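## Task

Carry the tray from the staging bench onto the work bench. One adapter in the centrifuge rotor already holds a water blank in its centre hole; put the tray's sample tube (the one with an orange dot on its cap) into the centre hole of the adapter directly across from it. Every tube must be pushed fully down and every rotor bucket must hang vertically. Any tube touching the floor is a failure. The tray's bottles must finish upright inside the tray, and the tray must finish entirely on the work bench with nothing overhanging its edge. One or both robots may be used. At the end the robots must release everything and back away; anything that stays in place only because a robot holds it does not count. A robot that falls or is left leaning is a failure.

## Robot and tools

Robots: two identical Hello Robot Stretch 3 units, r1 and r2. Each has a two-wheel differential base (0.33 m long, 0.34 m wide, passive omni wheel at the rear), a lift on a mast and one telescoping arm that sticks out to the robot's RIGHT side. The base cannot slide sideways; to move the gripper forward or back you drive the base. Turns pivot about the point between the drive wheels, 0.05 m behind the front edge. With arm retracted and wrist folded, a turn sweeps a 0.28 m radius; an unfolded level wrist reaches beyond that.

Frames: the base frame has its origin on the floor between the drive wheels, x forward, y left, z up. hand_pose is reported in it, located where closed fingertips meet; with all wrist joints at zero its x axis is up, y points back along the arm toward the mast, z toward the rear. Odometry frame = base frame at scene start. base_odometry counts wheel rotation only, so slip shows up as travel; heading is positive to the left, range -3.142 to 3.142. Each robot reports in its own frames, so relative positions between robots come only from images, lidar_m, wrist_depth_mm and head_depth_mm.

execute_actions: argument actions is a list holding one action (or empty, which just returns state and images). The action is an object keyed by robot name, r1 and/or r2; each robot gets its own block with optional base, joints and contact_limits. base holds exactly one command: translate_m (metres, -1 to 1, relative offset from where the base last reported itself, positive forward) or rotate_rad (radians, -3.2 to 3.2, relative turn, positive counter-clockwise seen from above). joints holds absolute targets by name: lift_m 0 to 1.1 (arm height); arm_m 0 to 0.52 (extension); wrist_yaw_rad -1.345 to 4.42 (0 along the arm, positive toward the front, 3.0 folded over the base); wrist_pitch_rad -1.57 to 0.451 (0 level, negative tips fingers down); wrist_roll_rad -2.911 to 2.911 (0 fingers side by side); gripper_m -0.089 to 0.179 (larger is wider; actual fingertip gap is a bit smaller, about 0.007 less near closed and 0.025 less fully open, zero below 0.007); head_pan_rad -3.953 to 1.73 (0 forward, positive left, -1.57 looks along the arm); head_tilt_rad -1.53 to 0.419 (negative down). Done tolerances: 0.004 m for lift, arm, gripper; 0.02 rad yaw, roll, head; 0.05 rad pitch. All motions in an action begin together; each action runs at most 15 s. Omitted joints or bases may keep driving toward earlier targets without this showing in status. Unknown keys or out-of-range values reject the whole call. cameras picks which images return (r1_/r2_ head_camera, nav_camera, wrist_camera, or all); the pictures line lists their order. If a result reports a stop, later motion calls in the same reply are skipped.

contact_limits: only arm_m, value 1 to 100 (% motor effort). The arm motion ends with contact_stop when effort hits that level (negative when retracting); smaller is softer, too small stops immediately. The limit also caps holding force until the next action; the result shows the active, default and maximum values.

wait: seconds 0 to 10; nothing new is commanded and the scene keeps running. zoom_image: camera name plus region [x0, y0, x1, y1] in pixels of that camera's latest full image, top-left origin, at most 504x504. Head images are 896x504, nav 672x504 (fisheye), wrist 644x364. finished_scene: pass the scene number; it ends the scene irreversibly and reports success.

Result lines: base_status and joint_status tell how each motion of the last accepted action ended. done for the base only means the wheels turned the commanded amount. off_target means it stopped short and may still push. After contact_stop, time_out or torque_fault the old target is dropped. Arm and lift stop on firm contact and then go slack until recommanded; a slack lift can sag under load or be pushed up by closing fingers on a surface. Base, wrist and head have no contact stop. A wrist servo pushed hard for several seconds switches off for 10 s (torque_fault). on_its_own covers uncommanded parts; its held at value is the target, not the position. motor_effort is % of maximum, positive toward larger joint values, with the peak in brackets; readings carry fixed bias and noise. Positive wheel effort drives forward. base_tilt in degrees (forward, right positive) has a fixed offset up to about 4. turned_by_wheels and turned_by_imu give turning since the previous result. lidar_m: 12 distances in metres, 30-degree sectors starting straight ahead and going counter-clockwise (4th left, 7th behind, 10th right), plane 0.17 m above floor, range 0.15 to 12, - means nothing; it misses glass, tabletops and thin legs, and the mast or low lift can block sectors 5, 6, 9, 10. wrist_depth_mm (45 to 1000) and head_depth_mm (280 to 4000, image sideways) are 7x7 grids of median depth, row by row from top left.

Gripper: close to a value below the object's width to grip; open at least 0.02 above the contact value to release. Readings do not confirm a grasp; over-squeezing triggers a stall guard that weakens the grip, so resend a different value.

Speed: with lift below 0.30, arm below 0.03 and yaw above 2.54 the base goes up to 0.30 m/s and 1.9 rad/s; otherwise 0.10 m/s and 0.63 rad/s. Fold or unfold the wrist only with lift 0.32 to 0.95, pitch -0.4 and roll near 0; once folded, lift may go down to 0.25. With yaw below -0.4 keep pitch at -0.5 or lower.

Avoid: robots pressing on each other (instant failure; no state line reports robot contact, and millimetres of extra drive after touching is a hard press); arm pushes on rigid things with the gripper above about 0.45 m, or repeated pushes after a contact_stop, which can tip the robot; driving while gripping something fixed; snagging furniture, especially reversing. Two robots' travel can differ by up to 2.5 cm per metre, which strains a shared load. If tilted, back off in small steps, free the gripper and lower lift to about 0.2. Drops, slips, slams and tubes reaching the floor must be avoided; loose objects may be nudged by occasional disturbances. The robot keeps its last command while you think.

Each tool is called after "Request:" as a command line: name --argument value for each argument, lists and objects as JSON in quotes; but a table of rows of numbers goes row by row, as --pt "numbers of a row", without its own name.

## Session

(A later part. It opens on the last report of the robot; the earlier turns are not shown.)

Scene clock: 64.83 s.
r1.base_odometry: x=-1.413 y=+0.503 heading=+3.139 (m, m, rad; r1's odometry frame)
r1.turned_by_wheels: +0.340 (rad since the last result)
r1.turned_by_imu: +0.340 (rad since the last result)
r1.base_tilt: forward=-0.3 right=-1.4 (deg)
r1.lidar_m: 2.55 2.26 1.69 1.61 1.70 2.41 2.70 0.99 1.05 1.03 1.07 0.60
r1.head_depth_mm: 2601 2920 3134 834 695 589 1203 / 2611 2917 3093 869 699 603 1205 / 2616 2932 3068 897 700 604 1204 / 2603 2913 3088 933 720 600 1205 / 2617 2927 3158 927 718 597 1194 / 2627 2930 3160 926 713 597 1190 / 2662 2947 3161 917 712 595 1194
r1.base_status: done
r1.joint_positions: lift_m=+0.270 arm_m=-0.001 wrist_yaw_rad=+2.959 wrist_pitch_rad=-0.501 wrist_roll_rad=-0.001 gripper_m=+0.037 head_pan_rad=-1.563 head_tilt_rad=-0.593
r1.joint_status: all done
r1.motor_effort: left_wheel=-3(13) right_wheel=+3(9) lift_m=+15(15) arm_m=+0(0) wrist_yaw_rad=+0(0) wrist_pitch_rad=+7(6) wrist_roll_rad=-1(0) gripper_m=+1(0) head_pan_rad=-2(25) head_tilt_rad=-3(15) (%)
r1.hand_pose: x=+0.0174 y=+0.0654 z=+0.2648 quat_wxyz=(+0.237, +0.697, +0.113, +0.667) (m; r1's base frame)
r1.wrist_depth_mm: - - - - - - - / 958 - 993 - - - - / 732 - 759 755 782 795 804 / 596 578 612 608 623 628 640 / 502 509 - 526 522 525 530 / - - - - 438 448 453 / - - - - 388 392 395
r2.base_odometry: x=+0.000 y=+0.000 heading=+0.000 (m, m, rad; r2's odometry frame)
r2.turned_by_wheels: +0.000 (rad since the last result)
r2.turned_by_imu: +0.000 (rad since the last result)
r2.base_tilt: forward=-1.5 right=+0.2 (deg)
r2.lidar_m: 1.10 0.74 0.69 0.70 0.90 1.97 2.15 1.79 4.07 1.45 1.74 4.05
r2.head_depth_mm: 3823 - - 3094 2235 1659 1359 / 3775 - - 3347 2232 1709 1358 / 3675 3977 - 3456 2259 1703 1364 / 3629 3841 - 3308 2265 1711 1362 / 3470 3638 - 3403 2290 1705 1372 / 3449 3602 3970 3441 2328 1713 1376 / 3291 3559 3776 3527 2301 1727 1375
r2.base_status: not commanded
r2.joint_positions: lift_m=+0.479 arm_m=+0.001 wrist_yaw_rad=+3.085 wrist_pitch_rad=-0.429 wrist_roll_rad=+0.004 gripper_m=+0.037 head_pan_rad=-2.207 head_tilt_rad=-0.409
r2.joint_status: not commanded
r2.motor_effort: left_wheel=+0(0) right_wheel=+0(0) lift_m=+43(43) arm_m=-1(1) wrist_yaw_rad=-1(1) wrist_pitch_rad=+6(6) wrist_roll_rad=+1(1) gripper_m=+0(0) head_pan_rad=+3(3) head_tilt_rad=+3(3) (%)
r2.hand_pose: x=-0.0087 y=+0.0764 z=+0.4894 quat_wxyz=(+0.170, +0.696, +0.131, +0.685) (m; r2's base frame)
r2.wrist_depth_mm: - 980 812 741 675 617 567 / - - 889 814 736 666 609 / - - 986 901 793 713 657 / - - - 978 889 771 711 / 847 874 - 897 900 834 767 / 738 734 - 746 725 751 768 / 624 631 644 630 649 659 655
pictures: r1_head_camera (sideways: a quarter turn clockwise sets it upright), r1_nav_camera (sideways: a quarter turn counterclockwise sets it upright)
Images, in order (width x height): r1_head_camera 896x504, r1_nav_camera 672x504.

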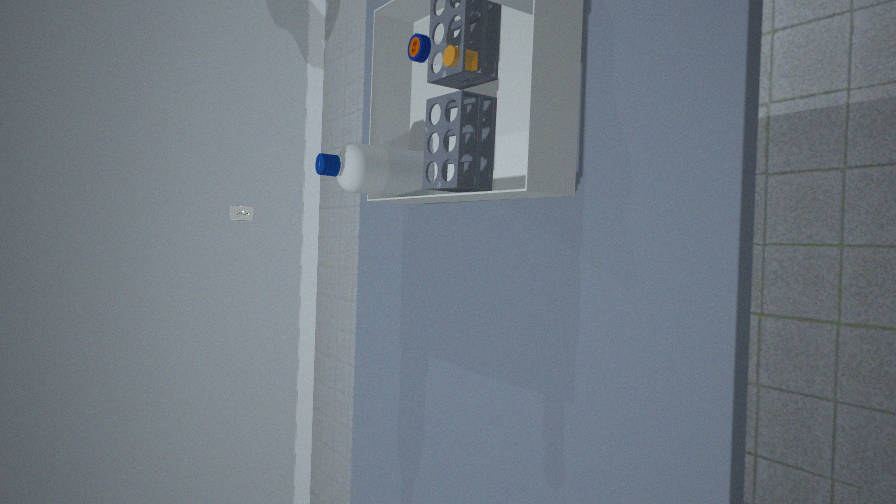

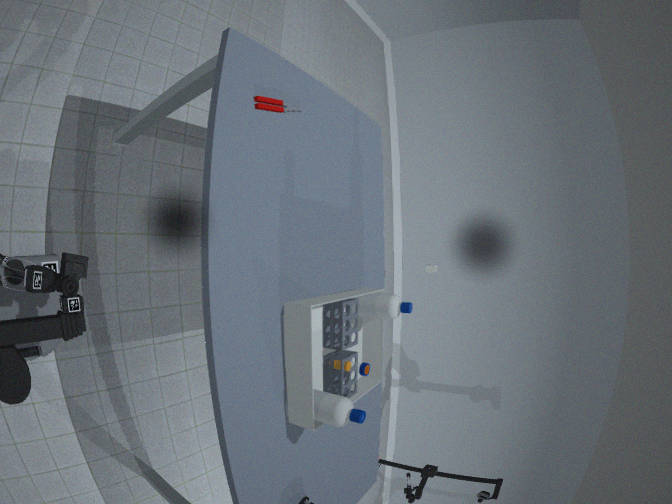

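Request:
execute_actions --actions '[{"r1":{"joints":{"lift_m":0.95,"wrist_pitch_rad":-0.4}},"r2":{"base":{"rotate_rad":-0.38},"joints":{"lift_m":0.95,"wrist_pitch_rad":-0.4,"head_pan_rad":-1.57,"head_tilt_rad":-0.7}}}]' --cameras '[]'

Request:
execute_actions --actions '[{"r1":{"base":{"translate_m":-0.3},"joints":{"wrist_yaw_rad":0,"gripper_m":0.12}},"r2":{"base":{"translate_m":-1.0}}}]' --cameras '["r2_head_camera","r2_nav_camera"]'

Request:
execute_actions --actions '[{"r1":{"joints":{"wrist_pitch_rad":-1.57,"lift_m":1.1,"head_tilt_rad":-0.8}},"r2":{"base":{"translate_m":-0.6},"joints":{"wrist_yaw_rad":0,"gripper_m":0.12}}}]' --cameras '["r1_head_camera","r2_head_camera","r2_nav_camera"]'

Scene clock: 97.07 s.
r1.base_odometry: x=-1.413 y=+0.503 heading=+3.139 (m, m, rad; r1's odometry frame)
r1.turned_by_wheels: +0.000 (rad since the last result)
r1.turned_by_imu: +0.002 (rad since the last result)
r1.base_tilt: forward=-0.4 right=-1.4 (deg)
r1.lidar_m: 2.55 2.27 1.69 1.61 1.70 2.41 2.69 0.98 1.06 1.03 1.08 0.61
r1.head_depth_mm: 2613 2861 3115 834 700 - 1158 / 2613 2898 3123 870 700 - 1179 / 2596 2944 3110 903 708 - - / 2605 2923 3126 934 729 - - / 2607 2906 3117 929 728 - 1147 / 2646 2937 3093 924 715 596 1151 / 2642 2914 3150 921 711 596 1191
r1.base_status: not commanded
r1.joint_positions: lift_m=+0.950 arm_m=-0.001 wrist_yaw_rad=+2.959 wrist_pitch_rad=-0.421 wrist_roll_rad=-0.001 gripper_m=+0.037 head_pan_rad=-1.563 head_tilt_rad=-0.593
r1.joint_status: all done
r1.motor_effort: left_wheel=-3(3) right_wheel=+3(3) lift_m=+22(21) arm_m=+0(0) wrist_yaw_rad=+1(0) wrist_pitch_rad=+10(11) wrist_roll_rad=+0(0) gripper_m=+0(1) head_pan_rad=-3(2) head_tilt_rad=-5(3) (%)
r1.hand_pose: x=+0.0193 y=+0.0761 z=+0.9618 quat_wxyz=(+0.210, +0.701, +0.084, +0.676) (m; r1's base frame)
r1.wrist_depth_mm: - - - - - - - / - - - - - - - / - - - - - - - / - - - - - - - / - - - - - - - / - - - - - - - / - - - - - - -
r2.base_odometry: x=+0.000 y=+0.000 heading=-0.380 (m, m, rad; r2's odometry frame)
r2.turned_by_wheels: -0.380 (rad since the last result)
r2.turned_by_imu: -0.375 (rad since the last result)
r2.base_tilt: forward=-1.4 right=+0.2 (deg)
r2.lidar_m: 2.32 0.94 0.71 0.69 0.73 1.03 3.26 1.84 1.78 2.06 1.46 2.00
r2.head_depth_mm: 3459 3741 2747 2157 - - 1160 / 3462 3826 2757 2084 - - 1163 / 3484 3815 2774 2043 1730 - - / 3487 3773 2757 2053 1733 - 1152 / 3466 3820 2799 2057 1737 - 1143 / 3499 3708 2650 2088 1648 1378 1143 / 3502 1756 2530 1880 1653 1369 1174
r2.base_status: done
r2.joint_positions: lift_m=+0.949 arm_m=+0.001 wrist_yaw_rad=+3.085 wrist_pitch_rad=-0.421 wrist_roll_rad=+0.004 gripper_m=+0.037 head_pan_rad=-1.577 head_tilt_rad=-0.691
r2.joint_status: all done
r2.motor_effort: left_wheel=+4(9) right_wheel=-3(5) lift_m=+63(63) arm_m=-1(1) wrist_yaw_rad=+2(0) wrist_pitch_rad=+10(12) wrist_roll_rad=+0(0) gripper_m=+0(0) head_pan_rad=+3(33) head_tilt_rad=-2(18) (%)
r2.hand_pose: x=-0.0087 y=+0.0773 z=+0.9612 quat_wxyz=(+0.168, +0.696, +0.128, +0.686) (m; r2's base frame)
r2.wrist_depth_mm: 703 689 693 694 686 699 704 / 751 765 747 744 751 760 763 / 825 825 828 836 832 820 830 / 931 923 - 933 921 928 934 / - - - - - - - / - - - - - - - / - - - - - - -
pictures: none
No camera images: the call's "cameras" was empty. Leave "cameras" out to get every camera's image.

Scene clock: 108.03 s.
r1.base_odometry: x=-1.113 y=+0.502 heading=+3.139 (m, m, rad; r1's odometry frame)
r1.turned_by_wheels: +0.000 (rad since the last result)
r1.turned_by_imu: +0.002 (rad since the last result)
r1.base_tilt: forward=-0.2 right=-1.5 (deg)
r1.lidar_m: 2.84 2.28 1.70 1.63 1.70 2.41 2.41 0.72 1.05 1.02 1.07 0.85
r1.head_depth_mm: 2529 2842 3066 947 794 - - / 2588 2907 3118 940 778 - - / 2612 2882 3113 898 - - - / 2584 2917 3096 823 680 - 1195 / 2620 2892 3152 878 681 581 1196 / 2626 2899 3101 869 690 597 1193 / 2621 2904 3175 921 698 596 1190
r1.base_status: done
r1.joint_positions: lift_m=+0.950 arm_m=-0.001 wrist_yaw_rad=+0.002 wrist_pitch_rad=-0.421 wrist_roll_rad=-0.001 gripper_m=+0.120 head_pan_rad=-1.563 head_tilt_rad=-0.593
r1.joint_status: all done
r1.motor_effort: left_wheel=-3(10) right_wheel=+3(4) lift_m=+22(22) arm_m=+0(0) wrist_yaw_rad=-2(3) wrist_pitch_rad=+11(11) wrist_roll_rad=-1(0) gripper_m=+0(81) head_pan_rad=-3(3) head_tilt_rad=-3(4) (%)
r1.hand_pose: x=-0.0211 y=-0.3683 z=+0.9618 quat_wxyz=(+0.692, +0.149, -0.691, -0.147) (m; r1's base frame)
r1.wrist_depth_mm: - - - - - - - / - - 716 - - - - / 684 686 602 519 735 744 801 / 528 493 541 384 557 564 574 / 435 411 411 419 452 460 426 / 368 - 371 375 377 390 387 / 320 319 321 324 327 329 332
r2.base_odometry: x=-0.929 y=+0.371 heading=-0.380 (m, m, rad; r2's odometry frame)
r2.turned_by_wheels: +0.000 (rad since the last result)
r2.turned_by_imu: -0.002 (rad since the last result)
r2.base_tilt: forward=-1.5 right=+0.3 (deg)
r2.lidar_m: 2.47 1.00 0.75 0.73 0.77 1.09 3.40 1.79 1.34 1.31 2.50 2.03
r2.head_depth_mm: 3408 1718 2370 2132 - - 1159 / 3481 1720 2406 2060 - - 1157 / 3395 3624 2408 1904 1742 - - / 3421 3683 2799 2056 1744 - 1141 / 3472 3733 2777 2053 1744 - 1146 / 3487 3713 2796 2068 1641 1373 1144 / 3430 3721 2800 2054 1646 1361 1178
r2.base_status: done
r2.joint_positions: lift_m=+0.949 arm_m=+0.001 wrist_yaw_rad=+3.085 wrist_pitch_rad=-0.421 wrist_roll_rad=+0.004 gripper_m=+0.037 head_pan_rad=-1.577 head_tilt_rad=-0.691
r2.joint_status: not commanded
r2.motor_effort: left_wheel=+4(6) right_wheel=-2(6) lift_m=+63(63) arm_m=-1(1) wrist_yaw_rad=-1(1) wrist_pitch_rad=+10(10) wrist_roll_rad=+0(0) gripper_m=+0(0) head_pan_rad=+3(3) head_tilt_rad=-2(3) (%)
r2.hand_pose: x=-0.0087 y=+0.0773 z=+0.9612 quat_wxyz=(+0.168, +0.696, +0.128, +0.686) (m; r2's base frame)
r2.wrist_depth_mm: 737 723 731 734 725 729 733 / 789 793 803 805 807 810 803 / 876 870 873 884 883 872 885 / 969 979 - 986 974 987 970 / - - - - - - - / - - - - - - - / - - - - - - -
pictures: r2_head_camera (sideways: a quarter turn clockwise sets it upright), r2_nav_camera (sideways: a quarter turn counterclockwise sets it upright)
Images, in order (width x height): r2_head_camera 896x504, r2_nav_camera 672x504.

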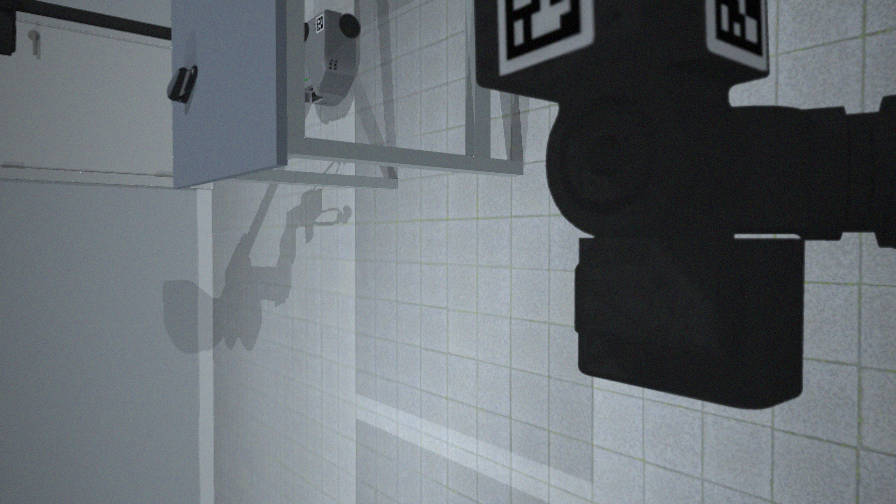

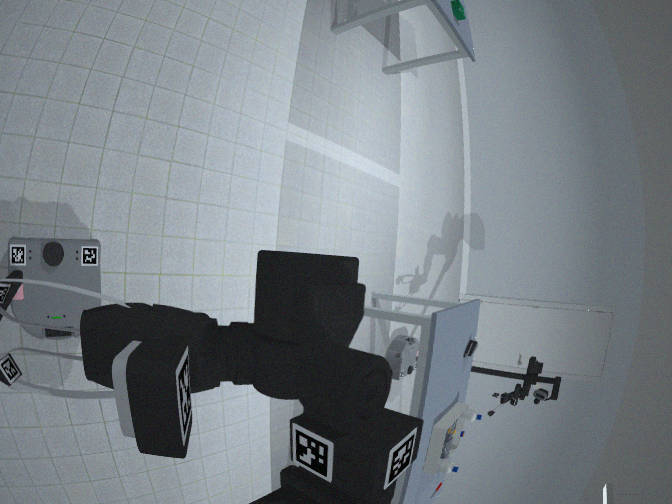

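Scene clock: 115.00 s.
r1.base_odometry: x=-1.113 y=+0.502 heading=+3.139 (m, m, rad; r1's odometry frame)
r1.turned_by_wheels: +0.000 (rad since the last result)
r1.turned_by_imu: +0.002 (rad since the last result)
r1.base_tilt: forward=-0.4 right=-1.3 (deg)
r1.lidar_m: 2.84 2.28 1.70 1.63 1.69 2.42 2.41 0.71 1.05 1.02 1.07 0.86
r1.head_depth_mm: - - - - - - 1101 / - - - - - - 1095 / 2738 - - - - - 1091 / 2689 2882 827 687 - 1229 1100 / 2682 2906 863 704 620 1271 1096 / 2702 2818 851 701 632 1285 1089 / 2727 2908 896 699 630 1267 1106
r1.base_status: not commanded
r1.joint_positions: lift_m=+1.100 arm_m=-0.001 wrist_yaw_rad=+0.002 wrist_pitch_rad=-1.554 wrist_roll_rad=-0.001 gripper_m=+0.120 head_pan_rad=-1.563 head_tilt_rad=-0.790
r1.joint_status: all done
joint sent to its limit — the command would take r1.wrist_pitch_rad past its lower limit, so that joint was sent only as far as its limit.
r1.motor_effort: left_wheel=-3(3) right_wheel=+3(3) lift_m=+22(24) arm_m=+0(0) wrist_yaw_rad=-2(2) wrist_pitch_rad=-4(9) wrist_roll_rad=-1(0) gripper_m=+0(0) head_pan_rad=-3(3) head_tilt_rad=-6(24) (%)
r1.hand_pose: x=-0.0217 y=-0.1245 z=+0.9818 quat_wxyz=(+0.505, +0.496, -0.503, -0.495) (m; r1's base frame)
r1.wrist_depth_mm: - - - - - - 750 / - - - - - - - / - - - - - - - / - - - - - - - / - - - - - - - / - - - - - - - / - - - - - - -
r2.base_odometry: x=-1.486 y=+0.593 heading=-0.379 (m, m, rad; r2's odometry frame)
r2.turned_by_wheels: +0.000 (rad since the last result)
r2.turned_by_imu: -0.001 (rad since the last result)
r2.base_tilt: forward=-1.5 right=+0.3 (deg)
r2.lidar_m: 2.57 1.04 0.78 0.76 0.80 1.12 3.08 3.25 1.31 1.28 1.34 2.51
r2.head_depth_mm: 3415 1492 2405 2122 - - - / 3396 1671 2401 2053 - - - / 3353 1604 2395 2104 - - - / 3352 1732 2398 2145 - 1320 1157 / 3370 1701 2143 2052 1597 1364 1169 / 3374 3663 1388 1918 1653 1369 1166 / 3377 3771 2668 2075 1645 1362 1167
r2.base_status: done
r2.joint_positions: lift_m=+0.949 arm_m=+0.001 wrist_yaw_rad=+0.002 wrist_pitch_rad=-0.421 wrist_roll_rad=+0.004 gripper_m=+0.120 head_pan_rad=-1.577 head_tilt_rad=-0.691
r2.joint_status: all done
r2.motor_effort: left_wheel=+4(5) right_wheel=-2(5) lift_m=+63(62) arm_m=-1(1) wrist_yaw_rad=-3(3) wrist_pitch_rad=+10(10) wrist_roll_rad=+1(0) gripper_m=+0(81) head_pan_rad=+3(3) head_tilt_rad=-2(3) (%)
r2.hand_pose: x=-0.0211 y=-0.3702 z=+0.9612 quat_wxyz=(+0.690, +0.149, -0.692, -0.148) (m; r2's base frame)
r2.wrist_depth_mm: - - - - - - - / - - - - - - - / - - - - - - - / - - - - - - - / - - - - - - - / - - - - - - - / - - - - - - -
pictures: r1_head_camera (sideways: a quarter turn clockwise sets it upright), r2_head_camera (sideways: a quarter turn clockwise sets it upright), r2_nav_camera (sideways: a quarter turn counterclockwise sets it upright)
Images, in order (width x height): r1_head_camera 896x504, r2_head_camera 896x504, r2_nav_camera 672x504.

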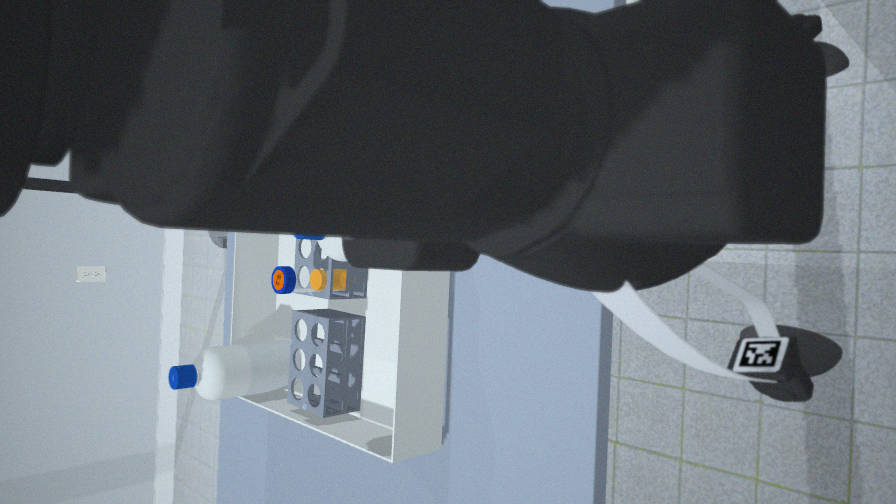

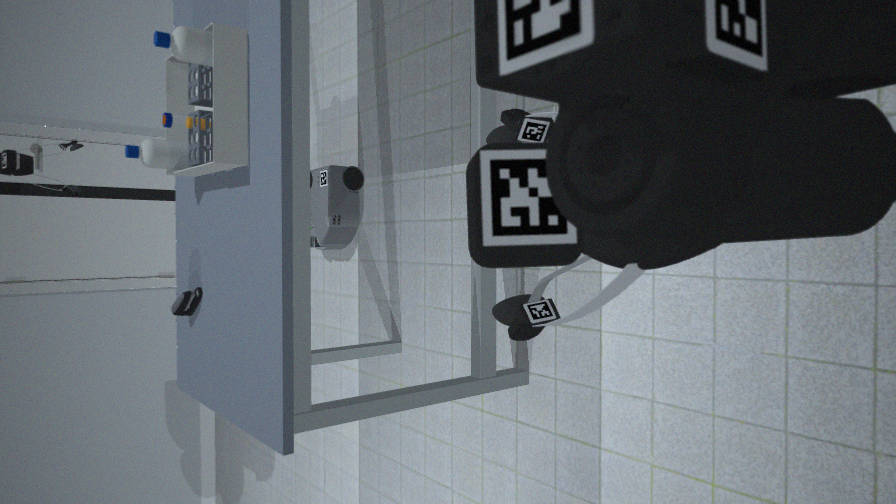

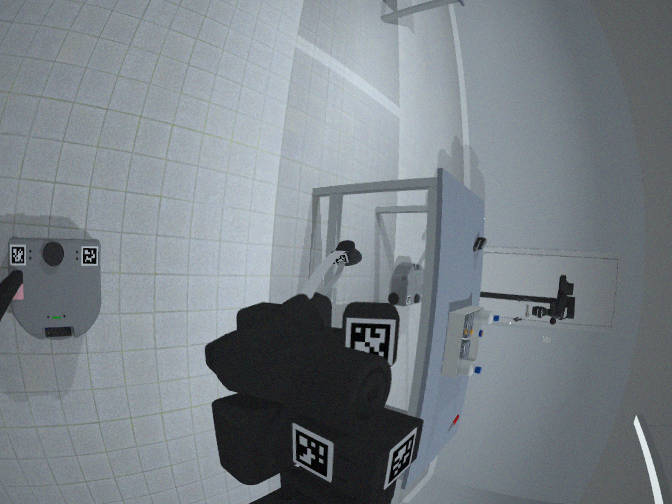

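Request:
execute_actions --actions '[{"r1":{"joints":{"wrist_roll_rad":1.57,"arm_m":0.36}},"r2":{"base":{"rotate_rad":-1.985},"joints":{"lift_m":1.1,"wrist_pitch_rad":-1.57,"wrist_roll_rad":1.57}}}]' --cameras '[]'

Request:
execute_actions --actions '[{"r2":{"base":{"translate_m":0.895}}}]' --cameras '[]'

Request:
execute_actions --actions '[{"r2":{"base":{"rotate_rad":1.985},"joints":{"head_tilt_rad":-0.9}}}]' --cameras '[]'

Request:
execute_actions --actions '[{"r2":{"joints":{"arm_m":0.38}}}]' --cameras '["r1_head_camera","r1_wrist_camera","r2_head_camera","r2_wrist_camera"]'

Scene clock: 139.53 s.
r1.base_odometry: x=-1.113 y=+0.502 heading=+3.139 (m, m, rad; r1's odometry frame)
r1.turned_by_wheels: +0.000 (rad since the last result)
r1.turned_by_imu: +0.002 (rad since the last result)
r1.base_tilt: forward=-0.3 right=-1.4 (deg)
r1.lidar_m: 2.84 2.27 1.70 1.63 1.70 2.41 2.41 0.72 1.05 1.02 1.07 0.85
r1.head_depth_mm: 2697 2928 927 736 628 1288 1129 / 2570 2887 916 732 627 1282 1122 / 2614 2509 884 710 624 1280 1120 / - 2931 819 692 621 1281 1114 / 2678 2902 873 704 619 1277 1112 / 2733 2784 830 702 632 1265 1112 / 2718 2915 894 697 630 1257 1112
r1.base_status: not commanded
r1.joint_positions: lift_m=+1.100 arm_m=+0.360 wrist_yaw_rad=+0.000 wrist_pitch_rad=-1.554 wrist_roll_rad=+1.567 gripper_m=+0.120 head_pan_rad=-1.563 head_tilt_rad=-0.790
r1.joint_status: all done
r1.motor_effort: left_wheel=-3(3) right_wheel=+3(3) lift_m=+22(23) arm_m=+3(4) wrist_yaw_rad=-1(2) wrist_pitch_rad=-4(4) wrist_roll_rad=+1(1) gripper_m=+1(1) head_pan_rad=-3(2) head_tilt_rad=-5(5) (%)
r1.hand_pose: x=-0.0215 y=-0.4844 z=+0.9818 quat_wxyz=(+0.002, +0.001, -0.713, -0.702) (m; r1's base frame)
r1.wrist_depth_mm: 344 348 350 355 357 - - / 354 359 361 364 368 - - / 363 364 369 374 377 - - / 320 233 254 388 392 - - / 321 355 394 402 407 - - / 342 - 408 418 421 - - / 395 408 420 432 440 - -
r2.base_odometry: x=-1.486 y=+0.593 heading=-2.364 (m, m, rad; r2's odometry frame)
r2.turned_by_wheels: -1.985 (rad since the last result)
r2.turned_by_imu: -1.960 (rad since the last result)
r2.base_tilt: forward=-1.5 right=+0.3 (deg)
r2.lidar_m: 1.29 1.28 2.89 2.51 1.90 0.94 0.76 0.76 0.83 1.28 3.08 1.60
r2.head_depth_mm: - - - - - - 1155 / - - - - - - - / - - - - - - 1121 / 1678 1902 2240 2050 - - 1141 / 2154 2526 2642 2069 1749 - 1144 / 2641 2910 2816 2073 1643 1368 1167 / 2506 2794 2797 2082 1649 1357 1160
r2.base_status: done
r2.joint_positions: lift_m=+1.099 arm_m=+0.001 wrist_yaw_rad=+0.002 wrist_pitch_rad=-1.560 wrist_roll_rad=+1.564 gripper_m=+0.120 head_pan_rad=-1.577 head_tilt_rad=-0.691
r2.joint_status: all done
r2.motor_effort: left_wheel=+4(9) right_wheel=-3(5) lift_m=+63(65) arm_m=-1(1) wrist_yaw_rad=-2(2) wrist_pitch_rad=-5(10) wrist_roll_rad=+3(3) gripper_m=+0(0) head_pan_rad=+3(3) head_tilt_rad=-3(3) (%)
r2.hand_pose: x=-0.0216 y=-0.1247 z=+0.9808 quat_wxyz=(+0.003, +0.003, -0.711, -0.704) (m; r2's base frame)
r2.wrist_depth_mm: - - - - - - - / - - - - - - - / - - - - - - - / - - - - - - - / - - - - - - - / - - - - - - - / - - - - - - -
pictures: none
No camera images: the call's "cameras" was empty. Leave "cameras" out to get every camera's image.

Scene clock: 149.90 s.
r1.base_odometry: x=-1.113 y=+0.502 heading=+3.139 (m, m, rad; r1's odometry frame)
r1.turned_by_wheels: +0.000 (rad since the last result)
r1.turned_by_imu: +0.002 (rad since the last result)
r1.base_tilt: forward=-0.2 right=-1.5 (deg)
r1.lidar_m: 2.85 2.28 1.70 1.63 1.70 2.42 2.41 0.72 1.05 1.02 1.06 0.85
r1.head_depth_mm: 2666 2881 924 738 627 1287 1128 / 2649 2924 918 735 627 1278 1124 / 2632 2886 878 710 623 1279 1127 / - 2927 817 694 622 1272 1119 / 2693 2898 872 702 620 1275 1115 / 2717 2800 831 702 631 1266 1114 / 2716 2911 895 698 629 1266 1111
r1.base_status: not commanded
r1.joint_positions: lift_m=+1.100 arm_m=+0.360 wrist_yaw_rad=+0.000 wrist_pitch_rad=-1.554 wrist_roll_rad=+1.567 gripper_m=+0.120 head_pan_rad=-1.563 head_tilt_rad=-0.790
r1.joint_status: not commanded
r1.motor_effort: left_wheel=-3(3) right_wheel=+3(3) lift_m=+22(23) arm_m=+4(3) wrist_yaw_rad=-1(1) wrist_pitch_rad=-3(4) wrist_roll_rad=+1(1) gripper_m=+1(1) head_pan_rad=-2(3) head_tilt_rad=-6(5) (%)
r1.hand_pose: x=-0.0215 y=-0.4844 z=+0.9818 quat_wxyz=(+0.002, +0.001, -0.713, -0.702) (m; r1's base frame)
r1.wrist_depth_mm: 346 347 350 352 355 - - / 356 360 360 366 367 - - / 362 364 369 375 380 - - / 321 233 256 388 393 - - / 323 355 397 400 404 - - / 343 - 410 417 423 - - / 393 409 423 430 440 - -
r2.base_odometry: x=-2.124 y=-0.035 heading=-2.364 (m, m, rad; r2's odometry frame)
r2.turned_by_wheels: +0.000 (rad since the last result)
r2.turned_by_imu: +0.002 (rad since the last result)
r2.base_tilt: forward=-1.5 right=+0.3 (deg)
r2.lidar_m: 0.45 0.45 0.49 0.76 3.97 1.98 1.61 1.59 1.74 2.70 2.77 0.56
r2.head_depth_mm: - - - - - - 1155 / - - - - - - - / - - - - - - 1121 / 2531 2837 2797 2072 - - 1134 / 2419 2696 2774 2078 1736 - 1147 / 2370 2576 2783 2063 1629 1376 1165 / 2251 2515 2697 2083 1653 1372 1159
r2.base_status: done
r2.joint_positions: lift_m=+1.099 arm_m=+0.001 wrist_yaw_rad=+0.002 wrist_pitch_rad=-1.560 wrist_roll_rad=+1.564 gripper_m=+0.120 head_pan_rad=-1.577 head_tilt_rad=-0.691
r2.joint_status: not commanded
r2.motor_effort: left_wheel=+4(9) right_wheel=-2(4) lift_m=+63(63) arm_m=-2(1) wrist_yaw_rad=-2(1) wrist_pitch_rad=-5(5) wrist_roll_rad=+3(3) gripper_m=+0(1) head_pan_rad=+2(3) head_tilt_rad=-3(3) (%)
r2.hand_pose: x=-0.0216 y=-0.1247 z=+0.9808 quat_wxyz=(+0.003, +0.003, -0.711, -0.704) (m; r2's base frame)
r2.wrist_depth_mm: - - - - - - - / - - - - - - - / - - - - - - - / - - - - - - - / - - - - - - - / - - - - - - - / - - - - - - -
pictures: none
No camera images: the call's "cameras" was empty. Leave "cameras" out to get every camera's image.

Scene clock: 154.03 s.
r1.base_odometry: x=-1.113 y=+0.502 heading=+3.139 (m, m, rad; r1's odometry frame)
r1.turned_by_wheels: +0.000 (rad since the last result)
r1.turned_by_imu: +0.001 (rad since the last result)
r1.base_tilt: forward=-0.3 right=-1.4 (deg)
r1.lidar_m: 2.85 2.28 1.70 1.63 1.70 2.42 2.41 0.72 1.05 1.02 1.07 0.85
r1.head_depth_mm: 2661 2878 923 736 628 1286 1127 / 2643 2896 915 733 626 1286 1122 / 2643 2861 882 709 624 1275 1125 / - 2893 819 692 622 1280 1120 / 2642 1639 870 703 620 1276 1114 / 2708 2807 827 702 631 1271 1108 / 2722 2908 893 700 629 1262 1107
r1.base_status: not commanded
r1.joint_positions: lift_m=+1.100 arm_m=+0.360 wrist_yaw_rad=+0.000 wrist_pitch_rad=-1.554 wrist_roll_rad=+1.567 gripper_m=+0.120 head_pan_rad=-1.563 head_tilt_rad=-0.790
r1.joint_status: not commanded
r1.motor_effort: left_wheel=-3(3) right_wheel=+3(3) lift_m=+22(22) arm_m=+4(4) wrist_yaw_rad=+0(0) wrist_pitch_rad=-3(4) wrist_roll_rad=+1(0) gripper_m=+0(0) head_pan_rad=-2(3) head_tilt_rad=-5(6) (%)
r1.hand_pose: x=-0.0215 y=-0.4844 z=+0.9818 quat_wxyz=(+0.002, +0.001, -0.713, -0.702) (m; r1's base frame)
r1.wrist_depth_mm: 346 346 348 353 355 - - / 357 358 362 365 368 - - / 362 364 365 375 377 - - / 320 233 256 385 394 - - / 322 357 396 402 404 - - / 344 - 409 417 420 - - / 397 409 419 430 445 - -
r2.base_odometry: x=-2.124 y=-0.035 heading=-0.379 (m, m, rad; r2's odometry frame)
r2.turned_by_wheels: +1.985 (rad since the last result)
r2.turned_by_imu: +1.959 (rad since the last result)
r2.base_tilt: forward=-1.5 right=+0.3 (deg)
r2.lidar_m: 2.52 2.18 1.64 1.59 1.68 2.36 2.76 0.61 0.46 0.45 0.47 0.67
r2.head_depth_mm: - - - - 1400 1192 1102 / - - - - - 1197 1095 / - - - - - 1226 1116 / 2841 962 822 - - 1213 1121 / 2779 866 818 - 1355 1197 1105 / 2846 1036 797 679 1425 1198 1100 / 2830 1036 822 679 1424 1198 1103
r2.base_status: done
r2.joint_positions: lift_m=+1.099 arm_m=+0.001 wrist_yaw_rad=+0.002 wrist_pitch_rad=-1.560 wrist_roll_rad=+1.564 gripper_m=+0.120 head_pan_rad=-1.577 head_tilt_rad=-0.889
r2.joint_status: all done
r2.motor_effort: left_wheel=-4(10) right_wheel=+3(5) lift_m=+63(63) arm_m=-2(1) wrist_yaw_rad=-3(3) wrist_pitch_rad=-5(5) wrist_roll_rad=+3(3) gripper_m=+0(0) head_pan_rad=+3(3) head_tilt_rad=-4(11) (%)
r2.hand_pose: x=-0.0216 y=-0.1247 z=+0.9808 quat_wxyz=(+0.003, +0.003, -0.711, -0.704) (m; r2's base frame)
r2.wrist_depth_mm: 358 - - - - - - / 368 - - - - - - / 380 - - - - - - / 397 - - - - - - / 407 - - - - - - / 419 - - - - - - / 437 - - - - - -
pictures: none
No camera images: the call's "cameras" was empty. Leave "cameras" out to get every camera's image.

Scene clock: 158.03 s.
r1.base_odometry: x=-1.113 y=+0.502 heading=+3.139 (m, m, rad; r1's odometry frame)
r1.turned_by_wheels: +0.000 (rad since the last result)
r1.turned_by_imu: +0.001 (rad since the last result)
r1.base_tilt: forward=-0.3 right=-1.3 (deg)
r1.lidar_m: 2.85 2.28 1.70 1.63 1.69 2.42 2.40 0.72 1.05 1.02 1.07 0.85
r1.head_depth_mm: 2683 2897 923 737 628 1288 1130 / 2620 2870 920 734 625 1293 1125 / 2645 2873 882 710 624 1277 1117 / - 2923 820 692 621 1273 1118 / 2611 1637 865 703 621 1275 1118 / 2705 2808 832 701 633 1271 1108 / 2715 2902 897 699 629 1269 1109
r1.base_status: not commanded
r1.joint_positions: lift_m=+1.100 arm_m=+0.360 wrist_yaw_rad=+0.000 wrist_pitch_rad=-1.554 wrist_roll_rad=+1.567 gripper_m=+0.120 head_pan_rad=-1.563 head_tilt_rad=-0.790
r1.joint_status: not commanded
r1.motor_effort: left_wheel=-3(3) right_wheel=+3(3) lift_m=+22(22) arm_m=+3(3) wrist_yaw_rad=+0(1) wrist_pitch_rad=-4(3) wrist_roll_rad=+1(1) gripper_m=+0(1) head_pan_rad=-2(2) head_tilt_rad=-5(5) (%)
r1.hand_pose: x=-0.0215 y=-0.4844 z=+0.9818 quat_wxyz=(+0.002, +0.001, -0.713, -0.702) (m; r1's base frame)
r1.wrist_depth_mm: 346 348 352 353 358 - - / 356 356 359 364 366 - - / 360 363 367 373 379 - - / 320 233 254 388 394 - - / 322 358 396 403 404 - - / 342 - 406 418 419 - - / 397 412 421 430 443 - -
r2.base_odometry: x=-2.124 y=-0.035 heading=-0.379 (m, m, rad; r2's odometry frame)
r2.turned_by_wheels: +0.000 (rad since the last result)
r2.turned_by_imu: +0.000 (rad since the last result)
r2.base_tilt: forward=-1.5 right=+0.3 (deg)
r2.lidar_m: 2.52 2.16 1.63 1.59 1.67 2.36 2.76 0.61 0.46 0.45 0.47 0.67
r2.head_depth_mm: 2793 1028 816 675 1425 1200 1102 / 2839 1031 772 678 1426 1204 1109 / 2923 964 723 678 1419 1190 1114 / 2903 949 751 677 1427 1202 1121 / 2749 864 820 679 1428 1203 1100 / 2807 1037 798 677 1433 1197 1102 / 2769 1039 819 681 1427 1198 1101
r2.base_status: not commanded
r2.joint_positions: lift_m=+1.099 arm_m=+0.380 wrist_yaw_rad=+0.000 wrist_pitch_rad=-1.561 wrist_roll_rad=+1.566 gripper_m=+0.120 head_pan_rad=-1.577 head_tilt_rad=-0.889
r2.joint_status: all done
r2.motor_effort: left_wheel=-4(4) right_wheel=+3(3) lift_m=+63(62) arm_m=+3(2) wrist_yaw_rad=+0(2) wrist_pitch_rad=-5(5) wrist_roll_rad=+2(3) gripper_m=+0(1) head_pan_rad=+3(3) head_tilt_rad=-4(4) (%)
r2.hand_pose: x=-0.0215 y=-0.5029 z=+0.9808 quat_wxyz=(+0.002, +0.002, -0.710, -0.704) (m; r2's base frame)
r2.wrist_depth_mm: 294 202 317 353 354 - - / 307 232 320 362 361 - - / 338 370 369 371 372 - - / 329 385 380 385 - - - / 338 393 395 398 - - - / 351 - 410 416 - - - / 432 432 430 428 - - -
pictures: r1_head_camera (sideways: a quarter turn clockwise sets it upright), r1_wrist_camera, r2_head_camera (sideways: a quarter turn clockwise sets it upright), r2_wrist_camera
Images, in order (width x height): r1_head_camera 896x504, r1_wrist_camera 644x364, r2_head_camera 896x504, r2_wrist_camera 644x364.

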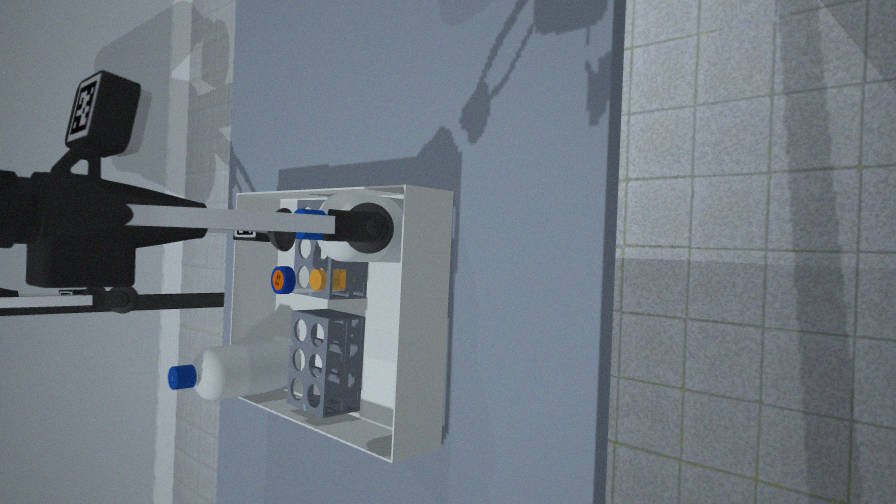

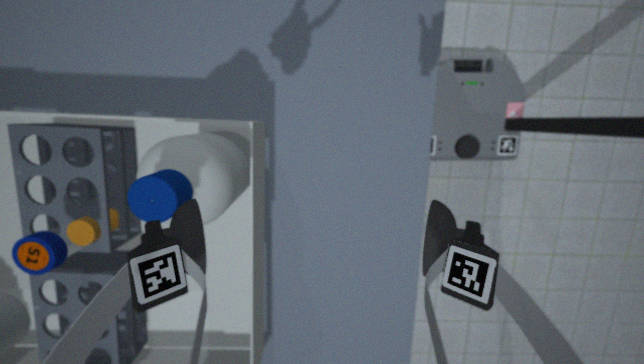

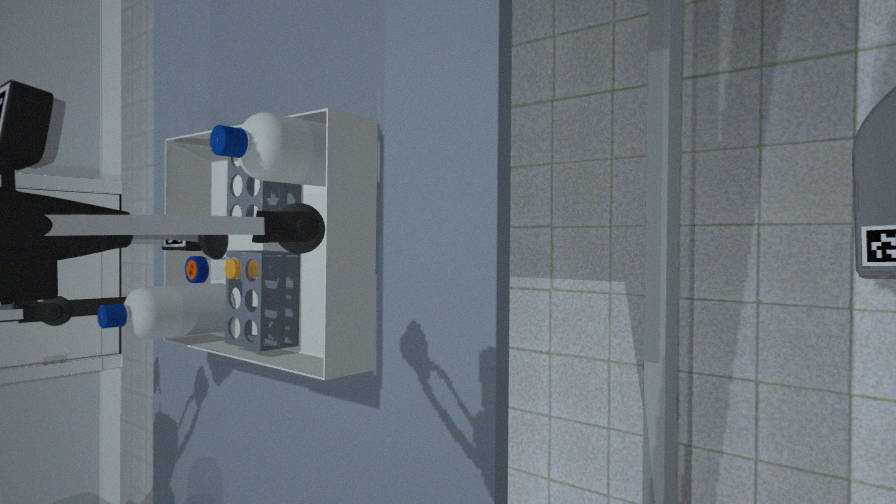

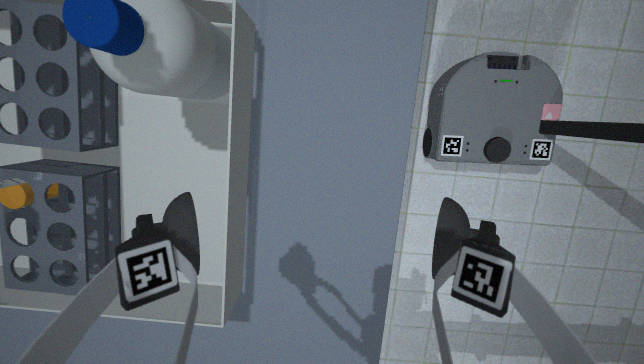

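Request:
execute_actions --actions '[{"r1":{"base":{"translate_m":0.1},"joints":{"arm_m":0.41,"gripper_m":0.09}},"r2":{"base":{"translate_m":0.02},"joints":{"arm_m":0.465,"gripper_m":0.09}}}]' --cameras '[]'

Request:
execute_actions --actions '[{"r1":{"joints":{"lift_m":1.0}},"r2":{"joints":{"lift_m":1.0}}}]' --cameras '["r1_head_camera","r1_wrist_camera","r2_head_camera","r2_wrist_camera"]'

Scene clock: 171.43 s.
r1.base_odometry: x=-1.213 y=+0.503 heading=+3.139 (m, m, rad; r1's odometry frame)
r1.turned_by_wheels: +0.000 (rad since the last result)
r1.turned_by_imu: +0.001 (rad since the last result)
r1.base_tilt: forward=-0.2 right=-1.2 (deg)
r1.lidar_m: 2.75 2.27 1.69 1.63 1.71 2.41 2.50 0.80 1.05 1.02 1.07 0.77
r1.head_depth_mm: 2654 2920 922 738 628 1288 1122 / 2604 2846 862 697 626 1285 1124 / 2752 2918 827 698 624 1283 1121 / - 1642 865 706 622 1278 1116 / 2704 2802 863 705 635 1275 1115 / 2736 2945 899 721 632 1270 1112 / 2703 2915 895 718 631 1262 1107
r1.base_status: done
r1.joint_positions: lift_m=+1.100 arm_m=+0.410 wrist_yaw_rad=+0.000 wrist_pitch_rad=-1.554 wrist_roll_rad=+1.567 gripper_m=+0.090 head_pan_rad=-1.563 head_tilt_rad=-0.790
r1.joint_status: all done
r1.motor_effort: left_wheel=-3(3) right_wheel=+3(7) lift_m=+22(22) arm_m=+3(1) wrist_yaw_rad=+0(1) wrist_pitch_rad=-4(4) wrist_roll_rad=+1(1) gripper_m=+0(79) head_pan_rad=-3(1) head_tilt_rad=-5(5) (%)
r1.hand_pose: x=-0.0215 y=-0.5344 z=+0.9818 quat_wxyz=(+0.002, +0.001, -0.713, -0.702) (m; r1's base frame)
r1.wrist_depth_mm: 311 304 183 353 356 - - / 349 330 224 362 367 - - / 333 310 369 373 377 - - / 376 356 380 389 393 - - / 371 333 394 401 403 - - / 357 343 373 416 420 - - / 418 423 427 433 435 - -
r2.base_odometry: x=-2.105 y=-0.042 heading=-0.379 (m, m, rad; r2's odometry frame)
r2.turned_by_wheels: +0.000 (rad since the last result)
r2.turned_by_imu: +0.000 (rad since the last result)
r2.base_tilt: forward=-1.6 right=+0.3 (deg)
r2.lidar_m: 2.50 2.16 1.63 1.59 1.67 2.37 2.79 0.61 0.46 0.45 0.47 0.67
r2.head_depth_mm: 2759 1037 819 676 1425 1189 1101 / 2804 989 722 677 1437 1188 1108 / 2836 964 745 676 1419 1200 1116 / 2835 910 818 678 1420 1196 1117 / 2751 888 755 678 1426 1194 1106 / 2850 1038 819 678 1437 1200 1098 / 2807 1039 821 679 1427 1204 1102
r2.base_status: done
r2.joint_positions: lift_m=+1.099 arm_m=+0.465 wrist_yaw_rad=+0.000 wrist_pitch_rad=-1.561 wrist_roll_rad=+1.566 gripper_m=+0.090 head_pan_rad=-1.577 head_tilt_rad=-0.889
r2.joint_status: all done
r2.motor_effort: left_wheel=-4(6) right_wheel=+3(6) lift_m=+63(63) arm_m=+2(4) wrist_yaw_rad=-1(1) wrist_pitch_rad=-4(5) wrist_roll_rad=+2(2) gripper_m=+0(81) head_pan_rad=+3(3) head_tilt_rad=-4(3) (%)
r2.hand_pose: x=-0.0215 y=-0.5878 z=+0.9808 quat_wxyz=(+0.002, +0.002, -0.710, -0.704) (m; r2's base frame)
r2.wrist_depth_mm: 350 318 219 279 348 353 - / 359 325 363 359 360 358 - / 372 344 373 372 372 373 - / 279 324 381 383 382 - - / 379 361 398 399 392 - - / 372 347 373 406 409 - - / 428 433 432 427 427 - -
pictures: none
No camera images: the call's "cameras" was empty. Leave "cameras" out to get every camera's image.

Scene clock: 173.17 s.
r1.base_odometry: x=-1.213 y=+0.503 heading=+3.139 (m, m, rad; r1's odometry frame)
r1.turned_by_wheels: +0.000 (rad since the last result)
r1.turned_by_imu: +0.000 (rad since the last result)
r1.base_tilt: forward=-0.2 right=-1.5 (deg)
r1.lidar_m: 2.75 2.27 1.70 1.63 1.71 2.41 2.51 0.80 1.05 1.02 1.06 0.77
r1.head_depth_mm: - 2793 921 738 627 1291 1128 / 2766 2964 858 697 625 1287 1124 / - 2967 819 698 623 1280 1118 / 2571 - 901 705 623 1282 1116 / 2711 2806 859 704 635 1274 1111 / 2704 2918 898 719 633 1268 1113 / 2718 2924 893 717 629 1266 1110
r1.base_status: not commanded
r1.joint_positions: lift_m=+1.000 arm_m=+0.410 wrist_yaw_rad=+0.000 wrist_pitch_rad=-1.554 wrist_roll_rad=+1.567 gripper_m=+0.090 head_pan_rad=-1.563 head_tilt_rad=-0.790
r1.joint_status: all done
r1.motor_effort: left_wheel=-3(3) right_wheel=+3(3) lift_m=+14(18) arm_m=+4(4) wrist_yaw_rad=-1(1) wrist_pitch_rad=-3(3) wrist_roll_rad=+1(1) gripper_m=+0(0) head_pan_rad=-2(2) head_tilt_rad=-7(5) (%)
r1.hand_pose: x=-0.0215 y=-0.5344 z=+0.8824 quat_wxyz=(+0.002, +0.001, -0.713, -0.702) (m; r1's base frame)
r1.wrist_depth_mm: 220 121 122 257 258 263 - / 229 253 141 265 269 270 - / 207 267 272 273 278 280 - / 235 276 279 286 287 290 - / 251 282 289 292 294 304 - / 230 289 300 304 309 - - / 239 293 299 315 319 325 -
r2.base_odometry: x=-2.105 y=-0.042 heading=-0.379 (m, m, rad; r2's odometry frame)
r2.turned_by_wheels: +0.000 (rad since the last result)
r2.turned_by_imu: +0.000 (rad since the last result)
r2.base_tilt: forward=-1.5 right=+0.3 (deg)
r2.lidar_m: 2.50 2.17 1.63 1.59 1.67 2.37 2.78 0.62 0.46 0.45 0.47 0.67
r2.head_depth_mm: - 1026 817 677 1420 1196 1100 / 2760 992 723 675 1424 1200 1107 / 2818 960 748 678 1440 1195 1120 / - 894 748 678 1418 1197 1127 / 2762 893 752 678 1424 1199 1106 / 2778 1040 820 677 1436 1202 1097 / 2763 1041 822 679 1425 1206 1103
r2.base_status: not commanded
r2.joint_positions: lift_m=+1.001 arm_m=+0.465 wrist_yaw_rad=+0.000 wrist_pitch_rad=-1.561 wrist_roll_rad=+1.566 gripper_m=+0.090 head_pan_rad=-1.577 head_tilt_rad=-0.889
r2.joint_status: all done
r2.motor_effort: left_wheel=-5(4) right_wheel=+3(3) lift_m=+20(59) arm_m=+2(3) wrist_yaw_rad=+0(1) wrist_pitch_rad=-5(4) wrist_roll_rad=+2(2) gripper_m=+0(0) head_pan_rad=+3(3) head_tilt_rad=-4(4) (%)
r2.hand_pose: x=-0.0215 y=-0.5878 z=+0.8829 quat_wxyz=(+0.002, +0.002, -0.710, -0.704) (m; r2's base frame)
r2.wrist_depth_mm: 203 251 132 231 256 256 - / 207 262 264 264 266 266 - / 240 271 271 270 274 274 - / 232 280 283 283 283 282 - / 230 286 289 292 291 292 - / 239 270 304 302 305 - - / 247 274 289 311 312 314 -
pictures: r1_head_camera (sideways: a quarter turn clockwise sets it upright), r1_wrist_camera, r2_head_camera (sideways: a quarter turn clockwise sets it upright), r2_wrist_camera
Images, in order (width x height): r1_head_camera 896x504, r1_wrist_camera 644x364, r2_head_camera 896x504, r2_wrist_camera 644x364.

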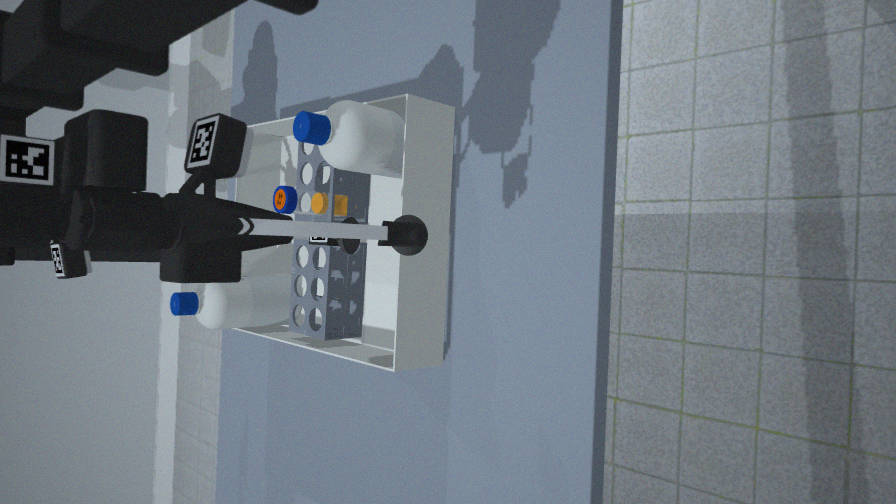

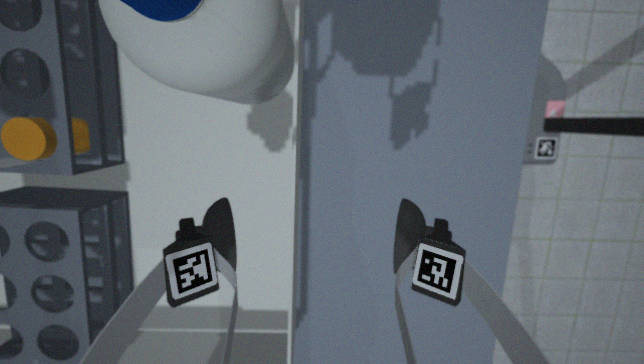

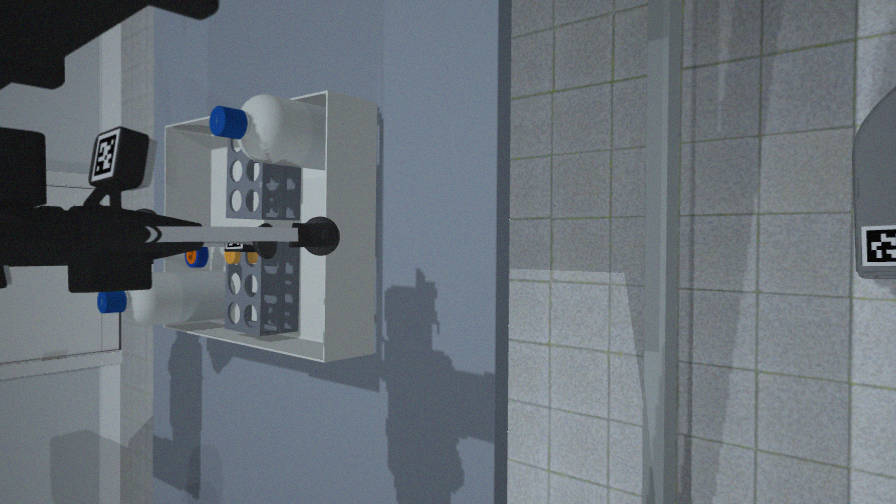

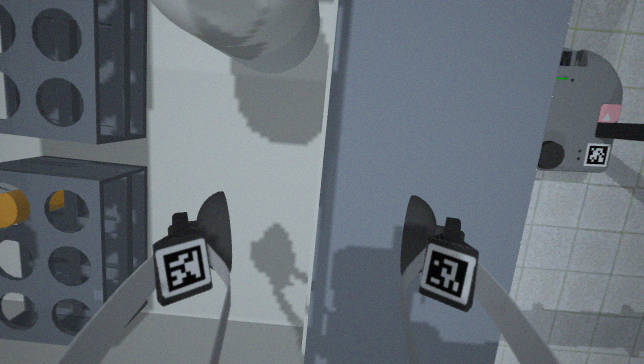

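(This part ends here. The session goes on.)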